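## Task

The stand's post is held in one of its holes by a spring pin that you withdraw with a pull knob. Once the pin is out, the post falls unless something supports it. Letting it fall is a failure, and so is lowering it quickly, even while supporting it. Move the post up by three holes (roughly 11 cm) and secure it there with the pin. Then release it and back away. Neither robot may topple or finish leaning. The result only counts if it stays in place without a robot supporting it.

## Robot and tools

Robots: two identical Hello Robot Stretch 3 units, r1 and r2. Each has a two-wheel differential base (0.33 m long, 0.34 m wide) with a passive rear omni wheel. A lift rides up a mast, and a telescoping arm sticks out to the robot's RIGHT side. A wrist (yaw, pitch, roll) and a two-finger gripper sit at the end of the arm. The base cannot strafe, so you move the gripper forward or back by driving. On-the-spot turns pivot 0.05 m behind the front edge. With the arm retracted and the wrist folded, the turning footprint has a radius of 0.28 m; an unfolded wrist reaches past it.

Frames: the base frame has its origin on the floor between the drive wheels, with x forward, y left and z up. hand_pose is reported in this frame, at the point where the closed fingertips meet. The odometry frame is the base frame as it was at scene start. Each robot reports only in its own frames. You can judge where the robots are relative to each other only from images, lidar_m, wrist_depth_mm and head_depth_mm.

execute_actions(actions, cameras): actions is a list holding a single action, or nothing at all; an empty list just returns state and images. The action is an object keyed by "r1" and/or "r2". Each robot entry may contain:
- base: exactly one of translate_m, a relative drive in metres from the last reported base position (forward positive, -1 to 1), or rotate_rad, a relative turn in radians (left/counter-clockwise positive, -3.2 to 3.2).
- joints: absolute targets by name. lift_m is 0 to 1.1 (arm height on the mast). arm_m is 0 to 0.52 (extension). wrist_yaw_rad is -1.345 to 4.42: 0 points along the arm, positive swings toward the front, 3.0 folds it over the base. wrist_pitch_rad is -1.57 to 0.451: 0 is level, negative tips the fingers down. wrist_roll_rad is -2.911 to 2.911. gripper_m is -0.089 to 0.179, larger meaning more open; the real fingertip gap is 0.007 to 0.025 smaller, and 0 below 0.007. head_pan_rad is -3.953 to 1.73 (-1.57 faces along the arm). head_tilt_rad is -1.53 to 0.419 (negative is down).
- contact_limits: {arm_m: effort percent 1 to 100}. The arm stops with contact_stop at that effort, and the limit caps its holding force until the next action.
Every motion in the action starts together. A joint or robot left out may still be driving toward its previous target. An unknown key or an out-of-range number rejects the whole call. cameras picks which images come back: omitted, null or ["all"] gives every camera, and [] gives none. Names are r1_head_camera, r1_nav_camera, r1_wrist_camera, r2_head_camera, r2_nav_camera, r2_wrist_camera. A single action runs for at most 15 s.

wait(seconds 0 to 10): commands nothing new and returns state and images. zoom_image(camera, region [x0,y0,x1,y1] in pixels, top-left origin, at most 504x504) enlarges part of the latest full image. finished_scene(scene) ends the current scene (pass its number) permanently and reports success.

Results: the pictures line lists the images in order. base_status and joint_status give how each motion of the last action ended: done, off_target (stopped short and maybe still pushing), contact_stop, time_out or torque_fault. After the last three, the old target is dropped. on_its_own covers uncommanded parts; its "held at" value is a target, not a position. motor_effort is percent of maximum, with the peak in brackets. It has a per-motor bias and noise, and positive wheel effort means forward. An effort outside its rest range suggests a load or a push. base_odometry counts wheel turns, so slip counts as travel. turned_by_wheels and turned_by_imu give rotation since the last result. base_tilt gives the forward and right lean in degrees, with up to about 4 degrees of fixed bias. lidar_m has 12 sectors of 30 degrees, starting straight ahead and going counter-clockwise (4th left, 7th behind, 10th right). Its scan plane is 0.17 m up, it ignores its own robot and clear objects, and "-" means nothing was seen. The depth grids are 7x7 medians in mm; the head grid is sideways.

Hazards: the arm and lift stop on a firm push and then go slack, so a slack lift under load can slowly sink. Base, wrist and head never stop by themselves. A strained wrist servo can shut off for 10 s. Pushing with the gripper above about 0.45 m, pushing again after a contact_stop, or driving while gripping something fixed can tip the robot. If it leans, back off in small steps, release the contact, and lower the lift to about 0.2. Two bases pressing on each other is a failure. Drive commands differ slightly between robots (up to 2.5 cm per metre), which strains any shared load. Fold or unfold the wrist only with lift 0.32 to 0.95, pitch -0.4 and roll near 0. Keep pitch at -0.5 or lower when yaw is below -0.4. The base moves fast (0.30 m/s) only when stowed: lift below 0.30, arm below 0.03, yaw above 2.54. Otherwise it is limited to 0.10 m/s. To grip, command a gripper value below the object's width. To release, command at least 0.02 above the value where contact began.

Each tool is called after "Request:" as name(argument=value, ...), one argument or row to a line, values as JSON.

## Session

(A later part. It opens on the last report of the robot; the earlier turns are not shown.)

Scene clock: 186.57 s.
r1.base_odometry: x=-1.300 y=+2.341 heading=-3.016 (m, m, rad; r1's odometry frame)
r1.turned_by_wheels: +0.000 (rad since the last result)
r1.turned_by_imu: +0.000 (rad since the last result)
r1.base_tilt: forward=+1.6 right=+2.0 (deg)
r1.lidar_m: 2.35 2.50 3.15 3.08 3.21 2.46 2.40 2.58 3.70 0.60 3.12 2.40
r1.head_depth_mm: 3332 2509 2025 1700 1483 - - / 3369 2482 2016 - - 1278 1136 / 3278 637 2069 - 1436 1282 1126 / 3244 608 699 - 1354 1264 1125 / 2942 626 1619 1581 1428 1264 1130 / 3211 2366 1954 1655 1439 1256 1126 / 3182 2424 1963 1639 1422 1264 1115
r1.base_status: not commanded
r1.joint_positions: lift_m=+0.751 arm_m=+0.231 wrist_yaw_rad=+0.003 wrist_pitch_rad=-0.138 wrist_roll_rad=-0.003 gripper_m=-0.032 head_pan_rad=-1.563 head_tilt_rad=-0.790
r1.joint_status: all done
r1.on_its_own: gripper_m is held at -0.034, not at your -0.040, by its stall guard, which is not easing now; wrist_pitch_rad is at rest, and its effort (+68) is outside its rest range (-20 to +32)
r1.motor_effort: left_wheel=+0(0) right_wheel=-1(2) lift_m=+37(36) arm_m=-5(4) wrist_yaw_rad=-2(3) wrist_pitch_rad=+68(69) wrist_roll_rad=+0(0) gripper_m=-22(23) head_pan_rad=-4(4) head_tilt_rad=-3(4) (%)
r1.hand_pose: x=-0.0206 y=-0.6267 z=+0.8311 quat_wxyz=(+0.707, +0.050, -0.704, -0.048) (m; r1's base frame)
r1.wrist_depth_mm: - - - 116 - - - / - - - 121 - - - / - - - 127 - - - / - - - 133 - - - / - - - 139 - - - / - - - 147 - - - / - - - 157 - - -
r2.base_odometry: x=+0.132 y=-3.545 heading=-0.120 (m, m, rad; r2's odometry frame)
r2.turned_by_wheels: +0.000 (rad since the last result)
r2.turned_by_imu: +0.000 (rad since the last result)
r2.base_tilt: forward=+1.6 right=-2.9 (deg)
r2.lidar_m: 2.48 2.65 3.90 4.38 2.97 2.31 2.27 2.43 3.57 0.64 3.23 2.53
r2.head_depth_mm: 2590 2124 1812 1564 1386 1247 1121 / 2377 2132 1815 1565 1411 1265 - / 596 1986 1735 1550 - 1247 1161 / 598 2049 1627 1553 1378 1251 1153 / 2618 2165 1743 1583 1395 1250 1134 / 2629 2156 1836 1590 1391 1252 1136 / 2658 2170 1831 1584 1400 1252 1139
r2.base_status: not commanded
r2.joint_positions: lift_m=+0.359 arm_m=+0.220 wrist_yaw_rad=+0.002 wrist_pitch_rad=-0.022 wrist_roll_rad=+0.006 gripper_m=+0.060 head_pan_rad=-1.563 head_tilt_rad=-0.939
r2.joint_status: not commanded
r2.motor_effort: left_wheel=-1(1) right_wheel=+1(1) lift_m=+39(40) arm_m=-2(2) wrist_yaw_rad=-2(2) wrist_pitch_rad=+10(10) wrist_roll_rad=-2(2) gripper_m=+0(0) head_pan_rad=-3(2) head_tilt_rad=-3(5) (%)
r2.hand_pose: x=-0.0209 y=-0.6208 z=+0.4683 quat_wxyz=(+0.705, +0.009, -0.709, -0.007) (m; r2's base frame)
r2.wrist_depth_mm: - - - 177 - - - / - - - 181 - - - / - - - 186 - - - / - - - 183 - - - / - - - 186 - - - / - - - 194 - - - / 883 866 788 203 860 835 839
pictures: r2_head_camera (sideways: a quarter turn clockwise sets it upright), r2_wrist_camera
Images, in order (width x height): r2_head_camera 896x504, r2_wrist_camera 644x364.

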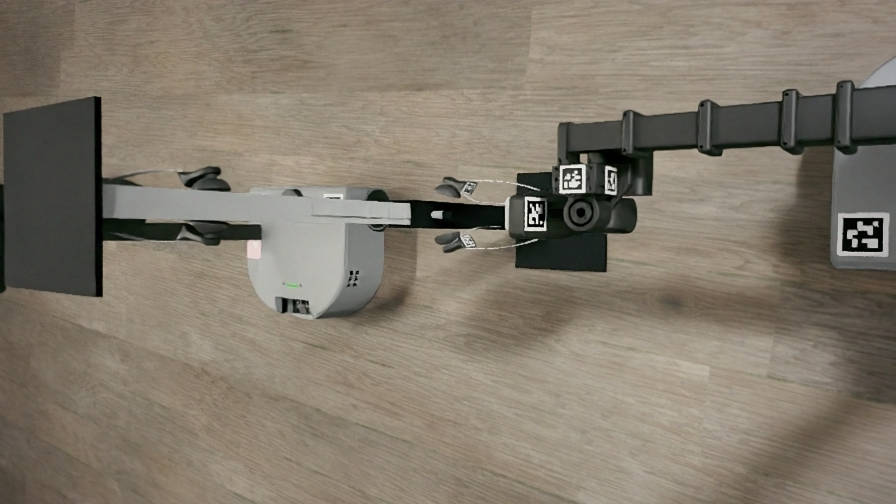

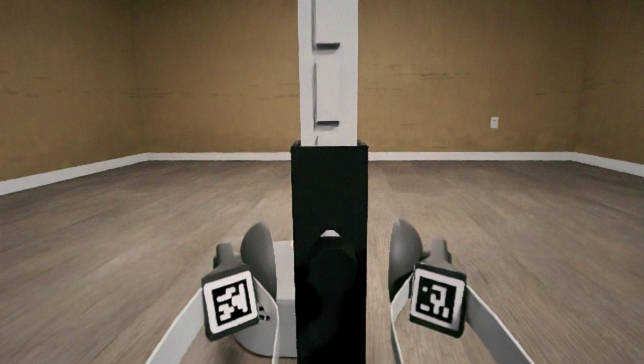

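Pin friction holds the post; unloading the wrist and re-gripping the knob.

Request:
execute_actions(
  actions=[
    {"r1":{"joints":{"lift_m":0.738}},"r2":{"joints":{"arm_m":0.228}}},
  ],
  cameras=[],
)

Request:
execute_actions(
  actions=[
    {"r2":{"joints":{"gripper_m":-0.055}}},
  ],
  cameras=[],
)

Request:
execute_actions(
  actions=[
    {"r2":{"joints":{"arm_m":0.224,"gripper_m":-0.06}}},
  ],
  cameras=[],
)

Request:
execute_actions(
  actions=[
    {"r1":{"joints":{"lift_m":0.752}}},
  ],
  cameras=["r2_head_camera","r2_wrist_camera"],
)

Scene clock: 196.37 s.
r1.base_odometry: x=-1.300 y=+2.341 heading=-3.016 (m, m, rad; r1's odometry frame)
r1.turned_by_wheels: +0.000 (rad since the last result)
r1.turned_by_imu: +0.001 (rad since the last result)
r1.base_tilt: forward=+1.6 right=+2.0 (deg)
r1.lidar_m: 2.35 2.48 3.15 3.08 3.22 2.46 2.40 2.56 3.70 0.60 3.12 2.40
r1.head_depth_mm: 3341 2527 2035 1698 1500 - - / 3289 2513 2020 - - 1274 1137 / 3264 638 2030 - 1430 1288 1142 / 3265 607 703 - 1354 1270 1122 / 2928 629 1612 1572 1449 1256 1138 / 3155 2352 1965 1643 1442 1259 1128 / 3157 2405 1947 1656 1424 1247 1119
r1.base_status: not commanded
r1.joint_positions: lift_m=+0.738 arm_m=+0.231 wrist_yaw_rad=+0.003 wrist_pitch_rad=-0.092 wrist_roll_rad=-0.003 gripper_m=-0.032 head_pan_rad=-1.563 head_tilt_rad=-0.790
r1.joint_status: all done
r1.on_its_own: gripper_m is held at -0.034, not at your -0.040, by its stall guard, which is not easing now; wrist_pitch_rad is at rest, and its effort (+45) is outside its rest range (-20 to +32)
r1.motor_effort: left_wheel=+1(0) right_wheel=+0(1) lift_m=+23(32) arm_m=-2(4) wrist_yaw_rad=-2(2) wrist_pitch_rad=+45(68) wrist_roll_rad=+0(0) gripper_m=-23(23) head_pan_rad=-4(4) head_tilt_rad=-4(4) (%)
r1.hand_pose: x=-0.0206 y=-0.6290 z=+0.8292 quat_wxyz=(+0.708, +0.034, -0.705, -0.032) (m; r1's base frame)
r1.wrist_depth_mm: - - - 119 - - - / - - - 124 - - - / - - - 129 - - - / - - - 133 - - - / - - - 139 - - - / - - - 144 - - - / - - - 152 - - -
r2.base_odometry: x=+0.132 y=-3.545 heading=-0.120 (m, m, rad; r2's odometry frame)
r2.turned_by_wheels: +0.000 (rad since the last result)
r2.turned_by_imu: +0.000 (rad since the last result)
r2.base_tilt: forward=+1.6 right=-2.8 (deg)
r2.lidar_m: 2.48 2.66 3.90 4.38 2.97 2.31 2.27 2.43 3.55 0.64 3.26 2.53
r2.head_depth_mm: 2574 2141 1804 1573 1388 1240 1128 / 2347 2119 1802 1572 1405 1254 - / 597 1994 1733 1539 - 1247 1159 / 599 2038 1634 1546 1378 1246 1153 / 2666 2164 1754 1578 1391 1247 1129 / 2637 2155 1838 1586 1400 1254 1134 / 2645 2179 1837 1595 1403 1246 1136
r2.base_status: not commanded
r2.joint_positions: lift_m=+0.359 arm_m=+0.228 wrist_yaw_rad=+0.002 wrist_pitch_rad=-0.022 wrist_roll_rad=+0.006 gripper_m=+0.060 head_pan_rad=-1.563 head_tilt_rad=-0.939
r2.joint_status: all done
r2.motor_effort: left_wheel=-1(1) right_wheel=+1(1) lift_m=+40(39) arm_m=+4(6) wrist_yaw_rad=-2(1) wrist_pitch_rad=+9(9) wrist_roll_rad=-2(2) gripper_m=+0(0) head_pan_rad=-3(3) head_tilt_rad=-4(4) (%)
r2.hand_pose: x=-0.0209 y=-0.6283 z=+0.4683 quat_wxyz=(+0.705, +0.009, -0.709, -0.007) (m; r2's base frame)
r2.wrist_depth_mm: - - - 171 - - - / - - - 174 - - - / - - - 179 - - - / - - - 174 - - - / - - - 179 - - - / - - - 185 - - - / 853 839 772 192 834 831 829
pictures: none
No camera images: the call's "cameras" was empty. Leave "cameras" out to get every camera's image.

Scene clock: 198.00 s.
r1.base_odometry: x=-1.300 y=+2.341 heading=-3.016 (m, m, rad; r1's odometry frame)
r1.turned_by_wheels: +0.000 (rad since the last result)
r1.turned_by_imu: +0.000 (rad since the last result)
r1.base_tilt: forward=+1.6 right=+1.9 (deg)
r1.lidar_m: 2.35 2.49 3.16 3.08 3.23 2.45 2.40 2.56 3.73 0.60 3.14 2.40
r1.head_depth_mm: 3331 2533 2035 1705 1488 - - / 3325 2504 2020 - - 1283 1129 / 3268 637 2020 - 1424 1276 1129 / 3272 608 703 - 1350 1259 1132 / 2965 625 1613 1565 1440 1259 1133 / 3215 2349 1971 1648 1432 1258 1131 / 3194 2411 1954 1648 1432 1255 1118
r1.base_status: not commanded
r1.joint_positions: lift_m=+0.738 arm_m=+0.231 wrist_yaw_rad=+0.003 wrist_pitch_rad=-0.092 wrist_roll_rad=-0.003 gripper_m=-0.032 head_pan_rad=-1.563 head_tilt_rad=-0.790
r1.joint_status: not commanded
r1.on_its_own: gripper_m is held at -0.034, not at your -0.040, by its stall guard, which is not easing now; wrist_pitch_rad is at rest, and its effort (+45) is outside its rest range (-20 to +32)
r1.motor_effort: left_wheel=+0(0) right_wheel=-1(1) lift_m=+24(24) arm_m=-2(3) wrist_yaw_rad=-3(2) wrist_pitch_rad=+45(45) wrist_roll_rad=+0(0) gripper_m=-22(22) head_pan_rad=-4(3) head_tilt_rad=-4(3) (%)
r1.hand_pose: x=-0.0206 y=-0.6290 z=+0.8292 quat_wxyz=(+0.708, +0.034, -0.705, -0.032) (m; r1's base frame)
r1.wrist_depth_mm: - - - 120 - - - / - - - 124 - - - / - - - 129 - - - / - - - 134 - - - / - - - 139 - - - / - - - 145 - - - / - - - 153 - - -
r2.base_odometry: x=+0.132 y=-3.545 heading=-0.120 (m, m, rad; r2's odometry frame)
r2.turned_by_wheels: +0.000 (rad since the last result)
r2.turned_by_imu: +0.000 (rad since the last result)
r2.base_tilt: forward=+1.6 right=-2.9 (deg)
r2.lidar_m: 2.48 2.65 3.89 4.36 2.96 2.31 2.28 2.44 3.58 0.64 3.26 2.53
r2.head_depth_mm: 2595 2127 1804 1575 1387 1248 1122 / 2371 2132 1810 1572 1415 1262 - / 597 1994 1733 1545 - 1252 1159 / 600 2044 1632 1573 1374 1251 1156 / 2624 2160 1755 1582 1398 1254 1133 / 2644 2163 1833 1592 1400 1252 1131 / 2640 2161 1830 1587 1403 1253 1136
r2.base_status: not commanded
r2.joint_positions: lift_m=+0.359 arm_m=+0.228 wrist_yaw_rad=+0.002 wrist_pitch_rad=-0.022 wrist_roll_rad=+0.006 gripper_m=-0.053 head_pan_rad=-1.563 head_tilt_rad=-0.939
r2.joint_status: all done
r2.motor_effort: left_wheel=-2(2) right_wheel=+1(2) lift_m=+40(40) arm_m=+4(4) wrist_yaw_rad=-2(1) wrist_pitch_rad=+10(9) wrist_roll_rad=-2(2) gripper_m=-35(100) head_pan_rad=-3(2) head_tilt_rad=-4(4) (%)
r2.hand_pose: x=-0.0209 y=-0.6283 z=+0.4683 quat_wxyz=(+0.705, +0.009, -0.709, -0.007) (m; r2's base frame)
r2.wrist_depth_mm: - - - 172 - - - / - - - 175 - - - / - - - 179 - - - / - - - 175 - - - / - - - 179 - - - / - - - 143 - - - / 848 853 766 193 820 856 827
pictures: none
No camera images: the call's "cameras" was empty. Leave "cameras" out to get every camera's image.

Scene clock: 198.73 s.
r1.base_odometry: x=-1.300 y=+2.341 heading=-3.016 (m, m, rad; r1's odometry frame)
r1.turned_by_wheels: +0.000 (rad since the last result)
r1.turned_by_imu: +0.000 (rad since the last result)
r1.base_tilt: forward=+1.7 right=+1.9 (deg)
r1.lidar_m: 2.35 2.49 3.15 3.08 3.25 2.45 2.40 2.57 3.69 0.60 3.12 2.40
r1.head_depth_mm: 3396 2563 2027 1712 1500 - - / 3321 2528 2017 - - 1286 1144 / 3257 645 2022 - 1431 1277 1136 / 3236 612 2031 - 1360 1261 1134 / 2945 632 1607 1555 1434 1269 1120 / 3216 2333 1973 1637 1434 1265 1127 / 3139 2425 1963 1662 1422 1255 1116
r1.base_status: not commanded
r1.joint_positions: lift_m=+0.738 arm_m=+0.231 wrist_yaw_rad=+0.003 wrist_pitch_rad=-0.100 wrist_roll_rad=-0.003 gripper_m=-0.032 head_pan_rad=-1.563 head_tilt_rad=-0.790
r1.joint_status: not commanded
r1.on_its_own: gripper_m is held at -0.034, not at your -0.040, by its stall guard, which is not easing now; wrist_pitch_rad is at rest, and its effort (+49) is outside its rest range (-20 to +32)
r1.motor_effort: left_wheel=-1(1) right_wheel=+0(0) lift_m=+25(25) arm_m=-2(2) wrist_yaw_rad=-2(2) wrist_pitch_rad=+49(51) wrist_roll_rad=+0(0) gripper_m=-22(22) head_pan_rad=-4(4) head_tilt_rad=-4(3) (%)
r1.hand_pose: x=-0.0206 y=-0.6286 z=+0.8271 quat_wxyz=(+0.707, +0.037, -0.705, -0.034) (m; r1's base frame)
r1.wrist_depth_mm: - - - 119 - - - / - - - 123 - - - / - - - 128 - - - / - - - 133 - - - / - - - 139 - - - / - - - 145 - - - / - - - 153 - - -
r2.base_odometry: x=+0.132 y=-3.545 heading=-0.120 (m, m, rad; r2's odometry frame)
r2.turned_by_wheels: +0.000 (rad since the last result)
r2.turned_by_imu: +0.000 (rad since the last result)
r2.base_tilt: forward=+1.6 right=-2.8 (deg)
r2.lidar_m: 2.48 2.66 3.90 4.36 2.96 2.32 2.28 2.43 3.57 0.65 3.22 2.53
r2.head_depth_mm: 2601 2136 1801 1576 1384 1239 1127 / 2355 2141 1815 1573 1413 1265 - / 601 1989 1729 1538 - 1244 1160 / 605 2054 1642 1560 1382 1248 1157 / 2612 2160 1752 1580 1403 1253 1131 / 2626 2151 1830 1581 1401 1250 1134 / 2646 2155 1828 1586 1401 1253 1141
r2.base_status: not commanded
r2.joint_positions: lift_m=+0.359 arm_m=+0.225 wrist_yaw_rad=+0.002 wrist_pitch_rad=-0.021 wrist_roll_rad=+0.006 gripper_m=-0.058 head_pan_rad=-1.563 head_tilt_rad=-0.939
r2.joint_status: all done
r2.on_its_own: arm_m is at rest, and its effort (-17) is outside its rest range (-14 to +14)
r2.motor_effort: left_wheel=+0(3) right_wheel=-1(2) lift_m=+39(40) arm_m=-17(15) wrist_yaw_rad=-2(3) wrist_pitch_rad=+9(10) wrist_roll_rad=-2(2) gripper_m=-37(73) head_pan_rad=-3(3) head_tilt_rad=-4(4) (%)
r2.hand_pose: x=-0.0209 y=-0.6259 z=+0.4685 quat_wxyz=(+0.705, +0.009, -0.709, -0.007) (m; r2's base frame)
r2.wrist_depth_mm: - - - 171 - - - / - - - 176 - - - / - - - 180 - - - / - - - 176 - - - / - - - 180 - - - / - - - 144 - - - / 846 872 776 194 805 838 841
pictures: none
No camera images: the call's "cameras" was empty. Leave "cameras" out to get every camera's image.

Scene clock: 199.53 s.
r1.base_odometry: x=-1.300 y=+2.341 heading=-3.016 (m, m, rad; r1's odometry frame)
r1.turned_by_wheels: +0.000 (rad since the last result)
r1.turned_by_imu: +0.000 (rad since the last result)
r1.base_tilt: forward=+1.6 right=+1.9 (deg)
r1.lidar_m: 2.35 2.49 3.14 3.08 3.24 2.46 2.40 2.56 3.69 0.60 3.13 2.39
r1.head_depth_mm: 3359 2577 2042 1713 1478 - - / 3266 2509 2034 - - 1283 1137 / 3350 618 2045 - 1438 1275 1131 / 3305 593 701 - 1351 1271 1128 / 2943 611 1613 1571 1440 1257 1131 / 3139 2334 1947 1628 1431 1251 1132 / 3134 2412 1953 1656 1432 1258 1125
r1.base_status: not commanded
r1.joint_positions: lift_m=+0.751 arm_m=+0.231 wrist_yaw_rad=+0.003 wrist_pitch_rad=-0.114 wrist_roll_rad=-0.003 gripper_m=-0.032 head_pan_rad=-1.563 head_tilt_rad=-0.790
r1.joint_status: all done
r1.on_its_own: gripper_m is held at -0.034, not at your -0.040, by its stall guard, which is not easing now; wrist_pitch_rad is at rest, and its effort (+56) is outside its rest range (-20 to +32)
r1.motor_effort: left_wheel=+0(0) right_wheel=+0(0) lift_m=+34(35) arm_m=-2(2) wrist_yaw_rad=-3(2) wrist_pitch_rad=+56(58) wrist_roll_rad=+0(0) gripper_m=-22(22) head_pan_rad=-4(3) head_tilt_rad=-3(4) (%)
r1.hand_pose: x=-0.0206 y=-0.6279 z=+0.8370 quat_wxyz=(+0.707, +0.042, -0.705, -0.039) (m; r1's base frame)
r1.wrist_depth_mm: - - - 118 - - - / - - - 122 - - - / - - - 127 - - - / - - - 133 - - - / - - - 139 - - - / - - - 146 - - - / - - - 154 - - -
r2.base_odometry: x=+0.132 y=-3.545 heading=-0.120 (m, m, rad; r2's odometry frame)
r2.turned_by_wheels: +0.000 (rad since the last result)
r2.turned_by_imu: +0.000 (rad since the last result)
r2.base_tilt: forward=+1.6 right=-2.8 (deg)
r2.lidar_m: 2.48 2.65 3.89 4.36 2.97 2.32 2.28 2.43 3.55 0.64 3.24 2.52
r2.head_depth_mm: 2575 2129 1810 1573 1383 1246 1128 / 2380 2138 1808 1569 1417 1263 - / 601 1981 1738 1548 - 1245 1158 / 604 2041 1628 1558 1379 1245 1155 / 2622 2174 1744 1587 1393 1249 1131 / 2619 2165 1831 1582 1400 1254 1132 / 2654 2163 1833 1584 1398 1249 1138
r2.base_status: not commanded
r2.joint_positions: lift_m=+0.359 arm_m=+0.225 wrist_yaw_rad=+0.002 wrist_pitch_rad=-0.021 wrist_roll_rad=+0.006 gripper_m=-0.054 head_pan_rad=-1.563 head_tilt_rad=-0.939
r2.joint_status: not commanded
r2.on_its_own: gripper_m is held at -0.053, not at your -0.060, by its stall guard, which is still easing; arm_m is at rest, and its effort (-17) is outside its rest range (-14 to +14)
r2.motor_effort: left_wheel=+0(0) right_wheel=+0(1) lift_m=+39(39) arm_m=-17(17) wrist_yaw_rad=-2(3) wrist_pitch_rad=+9(9) wrist_roll_rad=-2(2) gripper_m=-4(37) head_pan_rad=-2(3) head_tilt_rad=-4(4) (%)
r2.hand_pose: x=-0.0209 y=-0.6259 z=+0.4685 quat_wxyz=(+0.705, +0.009, -0.709, -0.007) (m; r2's base frame)
r2.wrist_depth_mm: - - - 171 - - - / - - - 176 - - - / - - - 178 - - - / - - - 177 - - - / - - - 181 - - - / - - - 144 - - - / 849 850 778 195 799 855 821
pictures: r2_head_camera (sideways: a quarter turn clockwise sets it upright), r2_wrist_camera
Images, in order (width x height): r2_head_camera 896x504, r2_wrist_camera 644x364.

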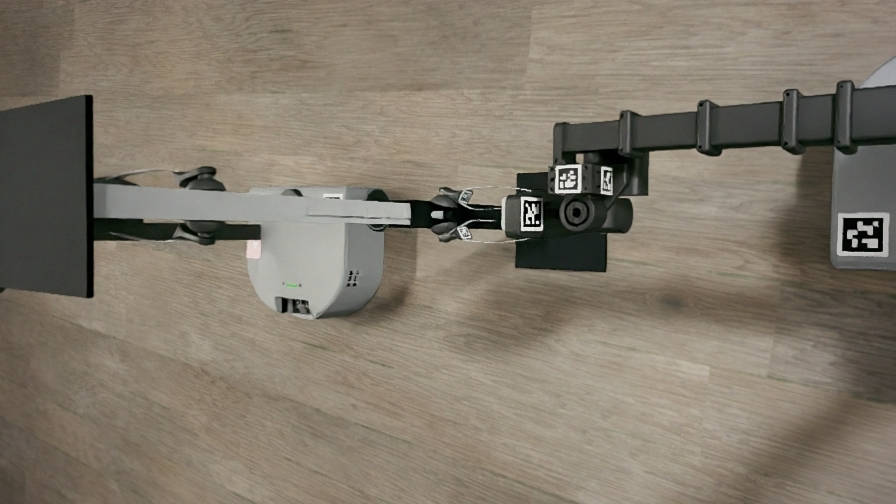

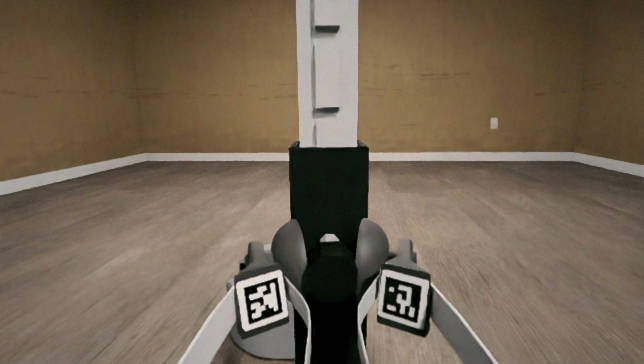

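Request:
execute_actions(
  actions=[
    {"r1":{"joints":{"lift_m":0.763}},"r2":{"joints":{"gripper_m":-0.058}}},
  ],
  cameras=[],
)

Request:
execute_actions(
  actions=[
    {"r2":{"joints":{"gripper_m":0.05}}},
  ],
  cameras=["r2_head_camera","r2_wrist_camera"],
)

Request:
zoom_image(
  camera="r2_head_camera",
  region=[370,170,530,260],
)

Scene clock: 207.03 s.
r1.base_odometry: x=-1.300 y=+2.341 heading=-3.016 (m, m, rad; r1's odometry frame)
r1.turned_by_wheels: +0.000 (rad since the last result)
r1.turned_by_imu: +0.002 (rad since the last result)
r1.base_tilt: forward=+1.6 right=+1.9 (deg)
r1.lidar_m: 2.34 2.49 3.15 3.08 3.23 2.45 2.40 2.57 3.71 0.60 3.12 2.39
r1.head_depth_mm: 3319 2517 2038 1699 1498 - - / 3310 2490 2081 - 1429 1277 1133 / 3250 2247 2097 - 1424 1269 1135 / 3277 593 1398 - 1382 1271 1131 / 2922 1215 1610 1570 1444 1262 1131 / 3187 2356 1966 1643 1422 1263 1121 / 3155 2395 1965 1653 1427 1265 1122
r1.base_status: not commanded
r1.joint_positions: lift_m=+0.762 arm_m=+0.231 wrist_yaw_rad=+0.003 wrist_pitch_rad=-0.116 wrist_roll_rad=-0.003 gripper_m=-0.032 head_pan_rad=-1.563 head_tilt_rad=-0.790
r1.joint_status: all done
r1.on_its_own: gripper_m is held at -0.034, not at your -0.040, by its stall guard, which is not easing now; wrist_pitch_rad is at rest, and its effort (+57) is outside its rest range (-20 to +32)
r1.motor_effort: left_wheel=-1(0) right_wheel=+0(1) lift_m=+34(37) arm_m=-3(3) wrist_yaw_rad=-3(3) wrist_pitch_rad=+57(57) wrist_roll_rad=+0(0) gripper_m=-22(24) head_pan_rad=-4(3) head_tilt_rad=-5(4) (%)
r1.hand_pose: x=-0.0206 y=-0.6278 z=+0.8477 quat_wxyz=(+0.707, +0.042, -0.705, -0.040) (m; r1's base frame)
r1.wrist_depth_mm: - - - 118 - - - / - - - 123 - - - / - - - 128 - - - / - - - 133 - - - / - - - 139 - - - / - - - 146 - - - / - - - 154 - - -
r2.base_odometry: x=+0.132 y=-3.545 heading=-0.120 (m, m, rad; r2's odometry frame)
r2.turned_by_wheels: +0.000 (rad since the last result)
r2.turned_by_imu: -0.001 (rad since the last result)
r2.base_tilt: forward=+1.6 right=-2.8 (deg)
r2.lidar_m: 2.48 2.65 3.90 4.35 2.97 2.31 2.28 2.42 3.54 0.64 3.24 2.53
r2.head_depth_mm: 2596 2132 1809 1568 1387 1241 1126 / 2366 2144 1809 1567 1407 1255 - / 598 1986 1733 1545 - 1241 1159 / 599 2041 1633 1570 1379 1250 1155 / 2637 2157 1734 1590 1392 1253 1132 / 2627 2157 1816 1584 1400 1249 1140 / 2673 2171 1834 1590 1401 1251 1139
r2.base_status: not commanded
r2.joint_positions: lift_m=+0.359 arm_m=+0.225 wrist_yaw_rad=+0.002 wrist_pitch_rad=-0.021 wrist_roll_rad=+0.006 gripper_m=-0.056 head_pan_rad=-1.563 head_tilt_rad=-0.939
r2.joint_status: all done
r2.motor_effort: left_wheel=+0(0) right_wheel=+0(1) lift_m=+40(39) arm_m=-14(14) wrist_yaw_rad=-2(2) wrist_pitch_rad=+9(9) wrist_roll_rad=-2(2) gripper_m=-36(100) head_pan_rad=-3(3) head_tilt_rad=-4(3) (%)
r2.hand_pose: x=-0.0209 y=-0.6257 z=+0.4685 quat_wxyz=(+0.705, +0.009, -0.709, -0.007) (m; r2's base frame)
r2.wrist_depth_mm: - - - 171 - - - / - - - 178 - - - / - - - 179 - - - / - - - 177 - - - / - - - 181 - - - / - - - 145 - - - / 862 873 781 194 786 833 829
pictures: none
No camera images: the call's "cameras" was empty. Leave "cameras" out to get every camera's image.

Scene clock: 208.60 s.
r1.base_odometry: x=-1.300 y=+2.341 heading=-3.016 (m, m, rad; r1's odometry frame)
r1.turned_by_wheels: +0.000 (rad since the last result)
r1.turned_by_imu: +0.000 (rad since the last result)
r1.base_tilt: forward=+1.6 right=+2.0 (deg)
r1.lidar_m: 2.35 2.48 3.16 3.08 3.23 2.45 2.40 2.57 3.70 0.60 3.11 2.40
r1.head_depth_mm: 3347 2502 2042 1701 1503 - - / 3269 2494 2056 - 1434 1283 1143 / 3289 2227 2065 - 1439 1269 1133 / 3172 593 1392 - 1380 1262 1135 / 2944 1217 1608 1575 1435 1263 1123 / 3127 2349 1959 1638 1433 1261 1120 / 3159 2423 1948 1651 1428 1258 1119
r1.base_status: not commanded
r1.joint_positions: lift_m=+0.762 arm_m=+0.231 wrist_yaw_rad=+0.003 wrist_pitch_rad=-0.116 wrist_roll_rad=-0.003 gripper_m=-0.032 head_pan_rad=-1.563 head_tilt_rad=-0.790
r1.joint_status: not commanded
r1.on_its_own: gripper_m is held at -0.034, not at your -0.040, by its stall guard, which is not easing now; wrist_pitch_rad is at rest, and its effort (+57) is outside its rest range (-20 to +32)
r1.motor_effort: left_wheel=-1(1) right_wheel=+0(0) lift_m=+34(34) arm_m=-2(2) wrist_yaw_rad=-3(2) wrist_pitch_rad=+57(57) wrist_roll_rad=+0(0) gripper_m=-22(22) head_pan_rad=-4(4) head_tilt_rad=-3(4) (%)
r1.hand_pose: x=-0.0206 y=-0.6278 z=+0.8477 quat_wxyz=(+0.707, +0.042, -0.705, -0.040) (m; r1's base frame)
r1.wrist_depth_mm: - - - 117 - - - / - - - 122 - - - / - - - 127 - - - / - - - 133 - - - / - - - 139 - - - / - - - 146 - - - / - - - 155 - - -
r2.base_odometry: x=+0.132 y=-3.545 heading=-0.120 (m, m, rad; r2's odometry frame)
r2.turned_by_wheels: +0.000 (rad since the last result)
r2.turned_by_imu: +0.000 (rad since the last result)
r2.base_tilt: forward=+1.6 right=-2.8 (deg)
r2.lidar_m: 2.47 2.64 3.90 4.38 2.97 2.32 2.28 2.43 3.56 0.64 3.25 2.53
r2.head_depth_mm: 2588 2138 1813 1567 1384 1239 1123 / 2389 2124 1799 1570 1411 1263 - / 598 2004 1741 1550 - 1249 1158 / 600 2040 1631 1559 1382 1250 1154 / 2648 2141 1748 1578 1392 1246 1129 / 2624 2175 1839 1590 1394 1254 1136 / 2659 2178 1835 1584 1405 1256 1137
r2.base_status: not commanded
r2.joint_positions: lift_m=+0.359 arm_m=+0.224 wrist_yaw_rad=+0.002 wrist_pitch_rad=-0.021 wrist_roll_rad=+0.006 gripper_m=+0.050 head_pan_rad=-1.563 head_tilt_rad=-0.939
r2.joint_status: all done
r2.motor_effort: left_wheel=-2(2) right_wheel=+1(1) lift_m=+39(40) arm_m=-4(14) wrist_yaw_rad=-2(1) wrist_pitch_rad=+9(9) wrist_roll_rad=-2(2) gripper_m=+0(98) head_pan_rad=-2(2) head_tilt_rad=-3(4) (%)
r2.hand_pose: x=-0.0209 y=-0.6249 z=+0.4685 quat_wxyz=(+0.705, +0.008, -0.709, -0.007) (m; r2's base frame)
r2.wrist_depth_mm: - - - 174 - - - / - - - 178 - - - / - - - 179 - - - / - - - 177 - - - / - - - 183 - - - / - - - 189 - - - / 863 873 785 196 855 841 843
pictures: r2_head_camera (sideways: a quarter turn clockwise sets it upright), r2_wrist_camera
Images, in order (width x height): r2_head_camera 896x504, r2_wrist_camera 644x364.

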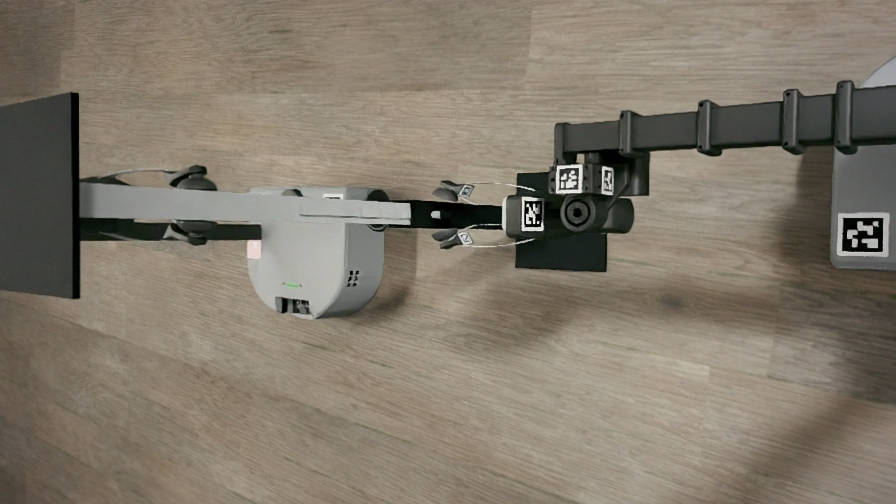

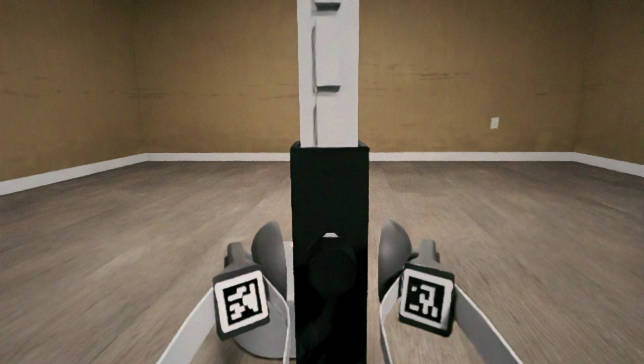

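Region (370, 170, 530, 260) of r2_head_camera's 896x504 image, scaled by 3.150, with more detail than that image has; it fills the top 284 rows of this view, and the rest is white.

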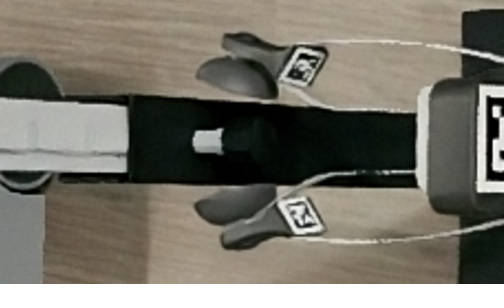

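The pin is seated. Unloading and releasing.

Request:
execute_actions(
  actions=[
    {"r1":{"joints":{"lift_m":0.742}},"r2":{"joints":{"arm_m":0.2}}},
  ],
  cameras=[],
)

Request:
execute_actions(
  actions=[
    {"r1":{"joints":{"gripper_m":0.08}},"r2":{"joints":{"arm_m":0.1}}},
  ],
  cameras=[],
)

Request:
execute_actions(
  actions=[
    {"r1":{"joints":{"arm_m":0.0}},"r2":{"joints":{"arm_m":0.0}}},
  ],
  cameras=["r2_head_camera","r2_wrist_camera"],
)

Scene clock: 215.10 s.
r1.base_odometry: x=-1.300 y=+2.341 heading=-3.016 (m, m, rad; r1's odometry frame)
r1.turned_by_wheels: +0.000 (rad since the last result)
r1.turned_by_imu: +0.001 (rad since the last result)
r1.base_tilt: forward=+1.7 right=+1.9 (deg)
r1.lidar_m: 2.35 2.49 3.14 3.08 3.22 2.46 2.40 2.57 3.72 0.60 3.13 2.41
r1.head_depth_mm: 3328 2547 2050 1707 1496 - - / 3297 2523 2031 - - 1287 1139 / 3281 2272 2023 - 1437 1278 1140 / 3290 598 706 - 1369 1259 1131 / 2944 1223 1608 1565 1451 1265 1127 / 3179 2374 1996 1653 1443 1261 1117 / 3172 2417 1974 1643 1422 1249 1119
r1.base_status: not commanded
r1.joint_positions: lift_m=+0.742 arm_m=+0.231 wrist_yaw_rad=+0.003 wrist_pitch_rad=-0.050 wrist_roll_rad=-0.003 gripper_m=-0.032 head_pan_rad=-1.563 head_tilt_rad=-0.790
r1.joint_status: all done
r1.on_its_own: gripper_m is held at -0.034, not at your -0.040, by its stall guard, which is not easing now
r1.motor_effort: left_wheel=+0(0) right_wheel=+1(0) lift_m=+20(30) arm_m=+3(3) wrist_yaw_rad=-2(2) wrist_pitch_rad=+25(57) wrist_roll_rad=+0(0) gripper_m=-22(22) head_pan_rad=-4(3) head_tilt_rad=-4(3) (%)
r1.hand_pose: x=-0.0206 y=-0.6303 z=+0.8441 quat_wxyz=(+0.708, +0.019, -0.706, -0.017) (m; r1's base frame)
r1.wrist_depth_mm: - - - 123 - - - / - - - 127 - - - / - - - 131 - - - / - - - 135 - - - / - - - 139 - - - / - - - 143 - - - / - - - 150 - - -
r2.base_odometry: x=+0.132 y=-3.545 heading=-0.120 (m, m, rad; r2's odometry frame)
r2.turned_by_wheels: +0.000 (rad since the last result)
r2.turned_by_imu: +0.000 (rad since the last result)
r2.base_tilt: forward=+1.6 right=-2.8 (deg)
r2.lidar_m: 2.48 2.65 3.89 4.37 2.96 2.31 2.28 2.43 3.58 0.64 3.23 2.53
r2.head_depth_mm: 2572 2125 1795 1564 1388 1241 1126 / 2431 2135 1819 1572 1411 1249 - / 600 2003 1745 1538 1442 1228 1163 / 583 2034 1638 1548 1382 1245 1151 / 2633 2156 1752 1578 1401 1251 1130 / 2651 2156 1838 1590 1398 1252 1134 / 2654 2183 1841 1589 1404 1258 1136
r2.base_status: not commanded
r2.joint_positions: lift_m=+0.359 arm_m=+0.200 wrist_yaw_rad=+0.002 wrist_pitch_rad=-0.021 wrist_roll_rad=+0.006 gripper_m=+0.050 head_pan_rad=-1.563 head_tilt_rad=-0.939
r2.joint_status: all done
r2.motor_effort: left_wheel=-2(2) right_wheel=+1(1) lift_m=+39(39) arm_m=-3(3) wrist_yaw_rad=-1(2) wrist_pitch_rad=+9(9) wrist_roll_rad=-2(2) gripper_m=+0(0) head_pan_rad=-2(2) head_tilt_rad=-3(4) (%)
r2.hand_pose: x=-0.0209 y=-0.6009 z=+0.4685 quat_wxyz=(+0.705, +0.008, -0.709, -0.007) (m; r2's base frame)
r2.wrist_depth_mm: - - - 195 - - - / - - - 204 - - - / - - - 204 - - - / - - - 203 - - - / - - - 206 - - - / - - - 215 - - - / 866 863 793 225 853 832 834
pictures: none
No camera images: the call's "cameras" was empty. Leave "cameras" out to get every camera's image.

Scene clock: 217.07 s.
r1.base_odometry: x=-1.300 y=+2.341 heading=-3.016 (m, m, rad; r1's odometry frame)
r1.turned_by_wheels: +0.000 (rad since the last result)
r1.turned_by_imu: +0.000 (rad since the last result)
r1.base_tilt: forward=+1.6 right=+1.9 (deg)
r1.lidar_m: 2.35 2.49 3.15 3.08 3.22 2.45 2.40 2.57 3.71 0.61 3.13 2.40
r1.head_depth_mm: 3295 2534 2036 1713 1485 - - / 3262 2453 2046 - - 1281 1137 / 3260 2240 2021 - 1448 1274 1136 / 3245 597 1166 - 1365 1265 1127 / 2914 1239 1659 1586 1435 1260 1126 / 3173 2354 1968 1651 1439 1267 1120 / 3108 2398 1958 1654 1433 1262 1123
r1.base_status: not commanded
r1.joint_positions: lift_m=+0.742 arm_m=+0.231 wrist_yaw_rad=+0.002 wrist_pitch_rad=-0.027 wrist_roll_rad=-0.003 gripper_m=+0.080 head_pan_rad=-1.563 head_tilt_rad=-0.790
r1.joint_status: all done
r1.motor_effort: left_wheel=-1(0) right_wheel=+2(2) lift_m=+20(20) arm_m=+3(4) wrist_yaw_rad=-1(3) wrist_pitch_rad=+14(25) wrist_roll_rad=+0(0) gripper_m=+0(91) head_pan_rad=-4(4) head_tilt_rad=-3(4) (%)
r1.hand_pose: x=-0.0209 y=-0.6312 z=+0.8498 quat_wxyz=(+0.708, +0.011, -0.706, -0.009) (m; r1's base frame)
r1.wrist_depth_mm: - - - 124 - - - / - - - 127 - - - / - - - 130 - - - / - - - 134 - - - / - - - 138 - - - / - - - 143 - - - / - - - 147 - - -
r2.base_odometry: x=+0.132 y=-3.545 heading=-0.120 (m, m, rad; r2's odometry frame)
r2.turned_by_wheels: +0.000 (rad since the last result)
r2.turned_by_imu: +0.000 (rad since the last result)
r2.base_tilt: forward=+1.6 right=-2.9 (deg)
r2.lidar_m: 2.48 2.65 3.89 4.37 2.97 2.31 2.28 2.42 3.56 0.64 3.23 2.52
r2.head_depth_mm: 2589 2133 1815 1576 1384 1237 1123 / 2436 2135 1805 1570 1390 1258 - / 600 751 1734 1545 1384 - 1161 / 585 2009 1624 1559 1380 1249 1154 / 2619 2162 1758 1575 1392 1247 1132 / 2652 2157 1834 1584 1400 1256 1141 / 2641 2161 1841 1593 1398 1257 1139
r2.base_status: not commanded
r2.joint_positions: lift_m=+0.359 arm_m=+0.100 wrist_yaw_rad=+0.002 wrist_pitch_rad=-0.021 wrist_roll_rad=+0.006 gripper_m=+0.050 head_pan_rad=-1.563 head_tilt_rad=-0.939
r2.joint_status: all done
r2.motor_effort: left_wheel=-2(3) right_wheel=+2(1) lift_m=+39(39) arm_m=-4(7) wrist_yaw_rad=-2(2) wrist_pitch_rad=+9(9) wrist_roll_rad=-2(2) gripper_m=+0(0) head_pan_rad=-2(2) head_tilt_rad=-3(2) (%)
r2.hand_pose: x=-0.0210 y=-0.5009 z=+0.4685 quat_wxyz=(+0.705, +0.008, -0.709, -0.007) (m; r2's base frame)
r2.wrist_depth_mm: - - - - - - - / - - - - - - - / - - - - - - - / - - - 308 - - - / - - - 316 - - - / - - - 327 - - - / 866 872 823 342 854 839 858
pictures: none
No camera images: the call's "cameras" was empty. Leave "cameras" out to get every camera's image.

Scene clock: 219.97 s.
r1.base_odometry: x=-1.300 y=+2.341 heading=-3.016 (m, m, rad; r1's odometry frame)
r1.turned_by_wheels: +0.000 (rad since the last result)
r1.turned_by_imu: +0.001 (rad since the last result)
r1.base_tilt: forward=+1.6 right=+1.9 (deg)
r1.lidar_m: 2.35 2.49 3.15 3.09 3.22 2.45 2.40 2.57 3.71 0.60 3.13 2.39
r1.head_depth_mm: 3407 2528 2056 1723 1475 1331 - / 3352 2495 1997 1684 1446 1327 - / 3237 2227 1986 1739 1459 1321 - / 3256 598 1225 1571 1487 - 1101 / 2950 1222 1693 1568 1444 1268 1126 / 3172 2379 1982 1637 1431 1265 1123 / 3165 2411 1972 1660 1421 1243 1116
r1.base_status: not commanded
r1.joint_positions: lift_m=+0.742 arm_m=+0.003 wrist_yaw_rad=+0.001 wrist_pitch_rad=-0.026 wrist_roll_rad=-0.003 gripper_m=+0.080 head_pan_rad=-1.563 head_tilt_rad=-0.790
r1.joint_status: all done
joint sent to its limit — the command would take r1.arm_m past its lower limit, so that joint was sent only as far as its limit.
r1.motor_effort: left_wheel=-1(1) right_wheel=+1(2) lift_m=+20(21) arm_m=-4(6) wrist_yaw_rad=+0(1) wrist_pitch_rad=+13(14) wrist_roll_rad=+0(0) gripper_m=-1(0) head_pan_rad=-3(4) head_tilt_rad=-4(4) (%)
r1.hand_pose: x=-0.0212 y=-0.4032 z=+0.8501 quat_wxyz=(+0.708, +0.010, -0.706, -0.009) (m; r1's base frame)
r1.wrist_depth_mm: - - - 328 - - - / - - - - - - - / - - - - - - - / - - - - - - - / - - - - - - - / - - - - - - - / - - - - - - -
r2.base_odometry: x=+0.132 y=-3.545 heading=-0.120 (m, m, rad; r2's odometry frame)
r2.turned_by_wheels: +0.000 (rad since the last result)
r2.turned_by_imu: +0.000 (rad since the last result)
r2.base_tilt: forward=+1.6 right=-2.8 (deg)
r2.lidar_m: 2.48 2.65 3.93 4.37 2.97 2.31 2.28 2.43 3.55 0.64 3.23 2.53
r2.head_depth_mm: 2593 2145 1795 1564 1388 1239 1130 / 2457 2128 1806 1569 1388 1246 - / 601 2024 1737 1548 1381 1264 - / 584 2038 1625 1555 1383 1263 1146 / 2620 2154 1740 1575 1394 1249 1130 / 2660 2168 1832 1587 1401 1253 1139 / 2661 2173 1843 1588 1405 1248 1136
r2.base_status: not commanded
r2.joint_positions: lift_m=+0.359 arm_m=+0.000 wrist_yaw_rad=+0.001 wrist_pitch_rad=-0.021 wrist_roll_rad=+0.006 gripper_m=+0.050 head_pan_rad=-1.563 head_tilt_rad=-0.939
r2.joint_status: all done
r2.motor_effort: left_wheel=-2(2) right_wheel=+1(1) lift_m=+39(39) arm_m=-4(3) wrist_yaw_rad=-1(2) wrist_pitch_rad=+9(9) wrist_roll_rad=-2(2) gripper_m=+0(0) head_pan_rad=-3(3) head_tilt_rad=-4(5) (%)
r2.hand_pose: x=-0.0211 y=-0.4009 z=+0.4685 quat_wxyz=(+0.705, +0.008, -0.709, -0.007) (m; r2's base frame)
r2.wrist_depth_mm: - - - - - - - / - - - - - - - / - - - - - - - / - - - - - - - / - - - - - - - / - - - 926 - - - / 840 866 821 806 833 842 851
pictures: r2_head_camera (sideways: a quarter turn clockwise sets it upright), r2_wrist_camera
Images, in order (width x height): r2_head_camera 896x504, r2_wrist_camera 644x364.

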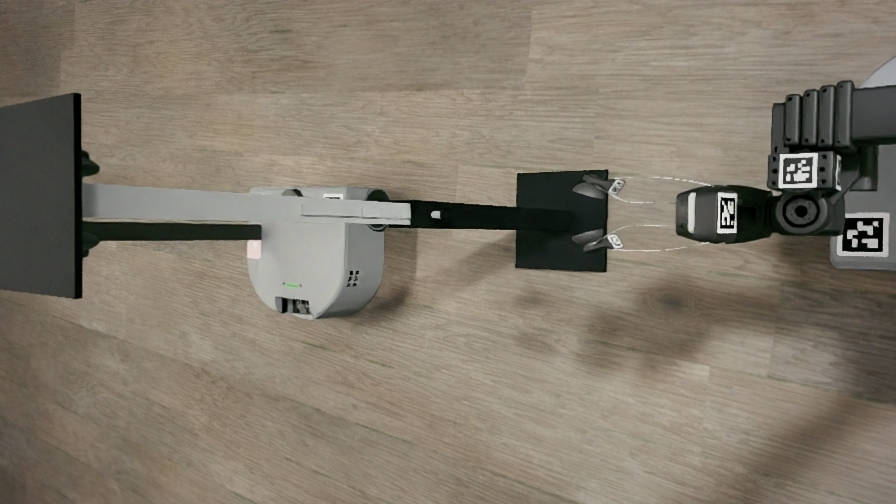

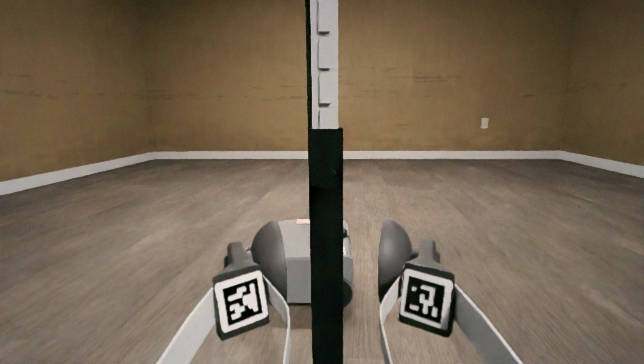

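Request:
execute_actions(
  actions=[
    {"r1":{"joints":{"wrist_yaw_rad":1.5}},"r2":{"joints":{"wrist_yaw_rad":1.5}}},
  ],
  cameras=[],
)

Request:
finished_scene(
  scene=1,
)

Scene clock: 230.83 s.
r1.base_odometry: x=-1.300 y=+2.341 heading=-3.016 (m, m, rad; r1's odometry frame)
r1.turned_by_wheels: +0.000 (rad since the last result)
r1.turned_by_imu: +0.001 (rad since the last result)
r1.base_tilt: forward=+1.7 right=+1.9 (deg)
r1.lidar_m: 2.34 2.49 3.16 3.07 3.22 2.45 2.41 2.56 3.72 0.60 3.12 2.40
r1.head_depth_mm: 3373 2556 2051 1708 1460 1332 - / 3329 2492 2032 1700 1450 1325 1111 / 3288 2272 1960 1691 1449 - 1100 / 3296 598 1246 1567 1384 1281 1086 / 2938 1224 1702 1575 1450 1267 1085 / 3182 2344 1948 1643 1433 1292 1088 / 3128 2421 1955 1662 1429 1279 1080
r1.base_status: not commanded
r1.joint_positions: lift_m=+0.742 arm_m=+0.003 wrist_yaw_rad=+1.498 wrist_pitch_rad=-0.026 wrist_roll_rad=-0.003 gripper_m=+0.080 head_pan_rad=-1.563 head_tilt_rad=-0.790
r1.joint_status: all done
r1.motor_effort: left_wheel=+0(1) right_wheel=+2(2) lift_m=+20(20) arm_m=-3(5) wrist_yaw_rad=+2(3) wrist_pitch_rad=+13(13) wrist_roll_rad=+0(0) gripper_m=+1(1) head_pan_rad=-4(4) head_tilt_rad=-3(3) (%)
r1.hand_pose: x=+0.2335 y=-0.1663 z=+0.8501 quat_wxyz=(+0.525, +0.488, -0.510, +0.475) (m; r1's base frame)
r1.wrist_depth_mm: - - - - - - - / - - - - - - - / - - - - - - - / - - - - - - - / - - - - - - - / - - - - - - - / - - - - - - -
r2.base_odometry: x=+0.132 y=-3.545 heading=-0.120 (m, m, rad; r2's odometry frame)
r2.turned_by_wheels: +0.000 (rad since the last result)
r2.turned_by_imu: -0.001 (rad since the last result)
r2.base_tilt: forward=+1.6 right=-2.9 (deg)
r2.lidar_m: 2.48 2.65 3.90 4.38 2.97 2.32 2.28 2.43 3.58 0.64 3.23 2.52
r2.head_depth_mm: 2523 2149 1807 1567 1385 1246 1121 / 2370 2125 1815 1568 1385 1240 - / 601 2049 1746 1540 1382 1263 - / 585 2051 1633 1555 1371 1247 - / 2628 2150 1756 1579 1407 1249 1102 / 2627 2152 1843 1584 1397 1256 1128 / 2641 2171 1842 1593 1397 1255 1139
r2.base_status: not commanded
r2.joint_positions: lift_m=+0.359 arm_m=+0.000 wrist_yaw_rad=+1.497 wrist_pitch_rad=-0.021 wrist_roll_rad=+0.006 gripper_m=+0.050 head_pan_rad=-1.563 head_tilt_rad=-0.939
r2.joint_status: all done
r2.motor_effort: left_wheel=-2(2) right_wheel=+1(1) lift_m=+40(39) arm_m=-4(4) wrist_yaw_rad=+2(3) wrist_pitch_rad=+9(9) wrist_roll_rad=-2(2) gripper_m=+0(0) head_pan_rad=-3(3) head_tilt_rad=-4(4) (%)
r2.hand_pose: x=+0.2336 y=-0.1640 z=+0.4685 quat_wxyz=(+0.522, +0.488, -0.514, +0.474) (m; r2's base frame)
r2.wrist_depth_mm: - - - - - - - / - - - - - - - / - - - - - - - / - - - - - - - / - - - - - - - / - - - - - - - / 861 868 810 860 865 833 850
pictures: none
No camera images: the call's "cameras" was empty. Leave "cameras" out to get every camera's image.

The scene is finished: the task was done.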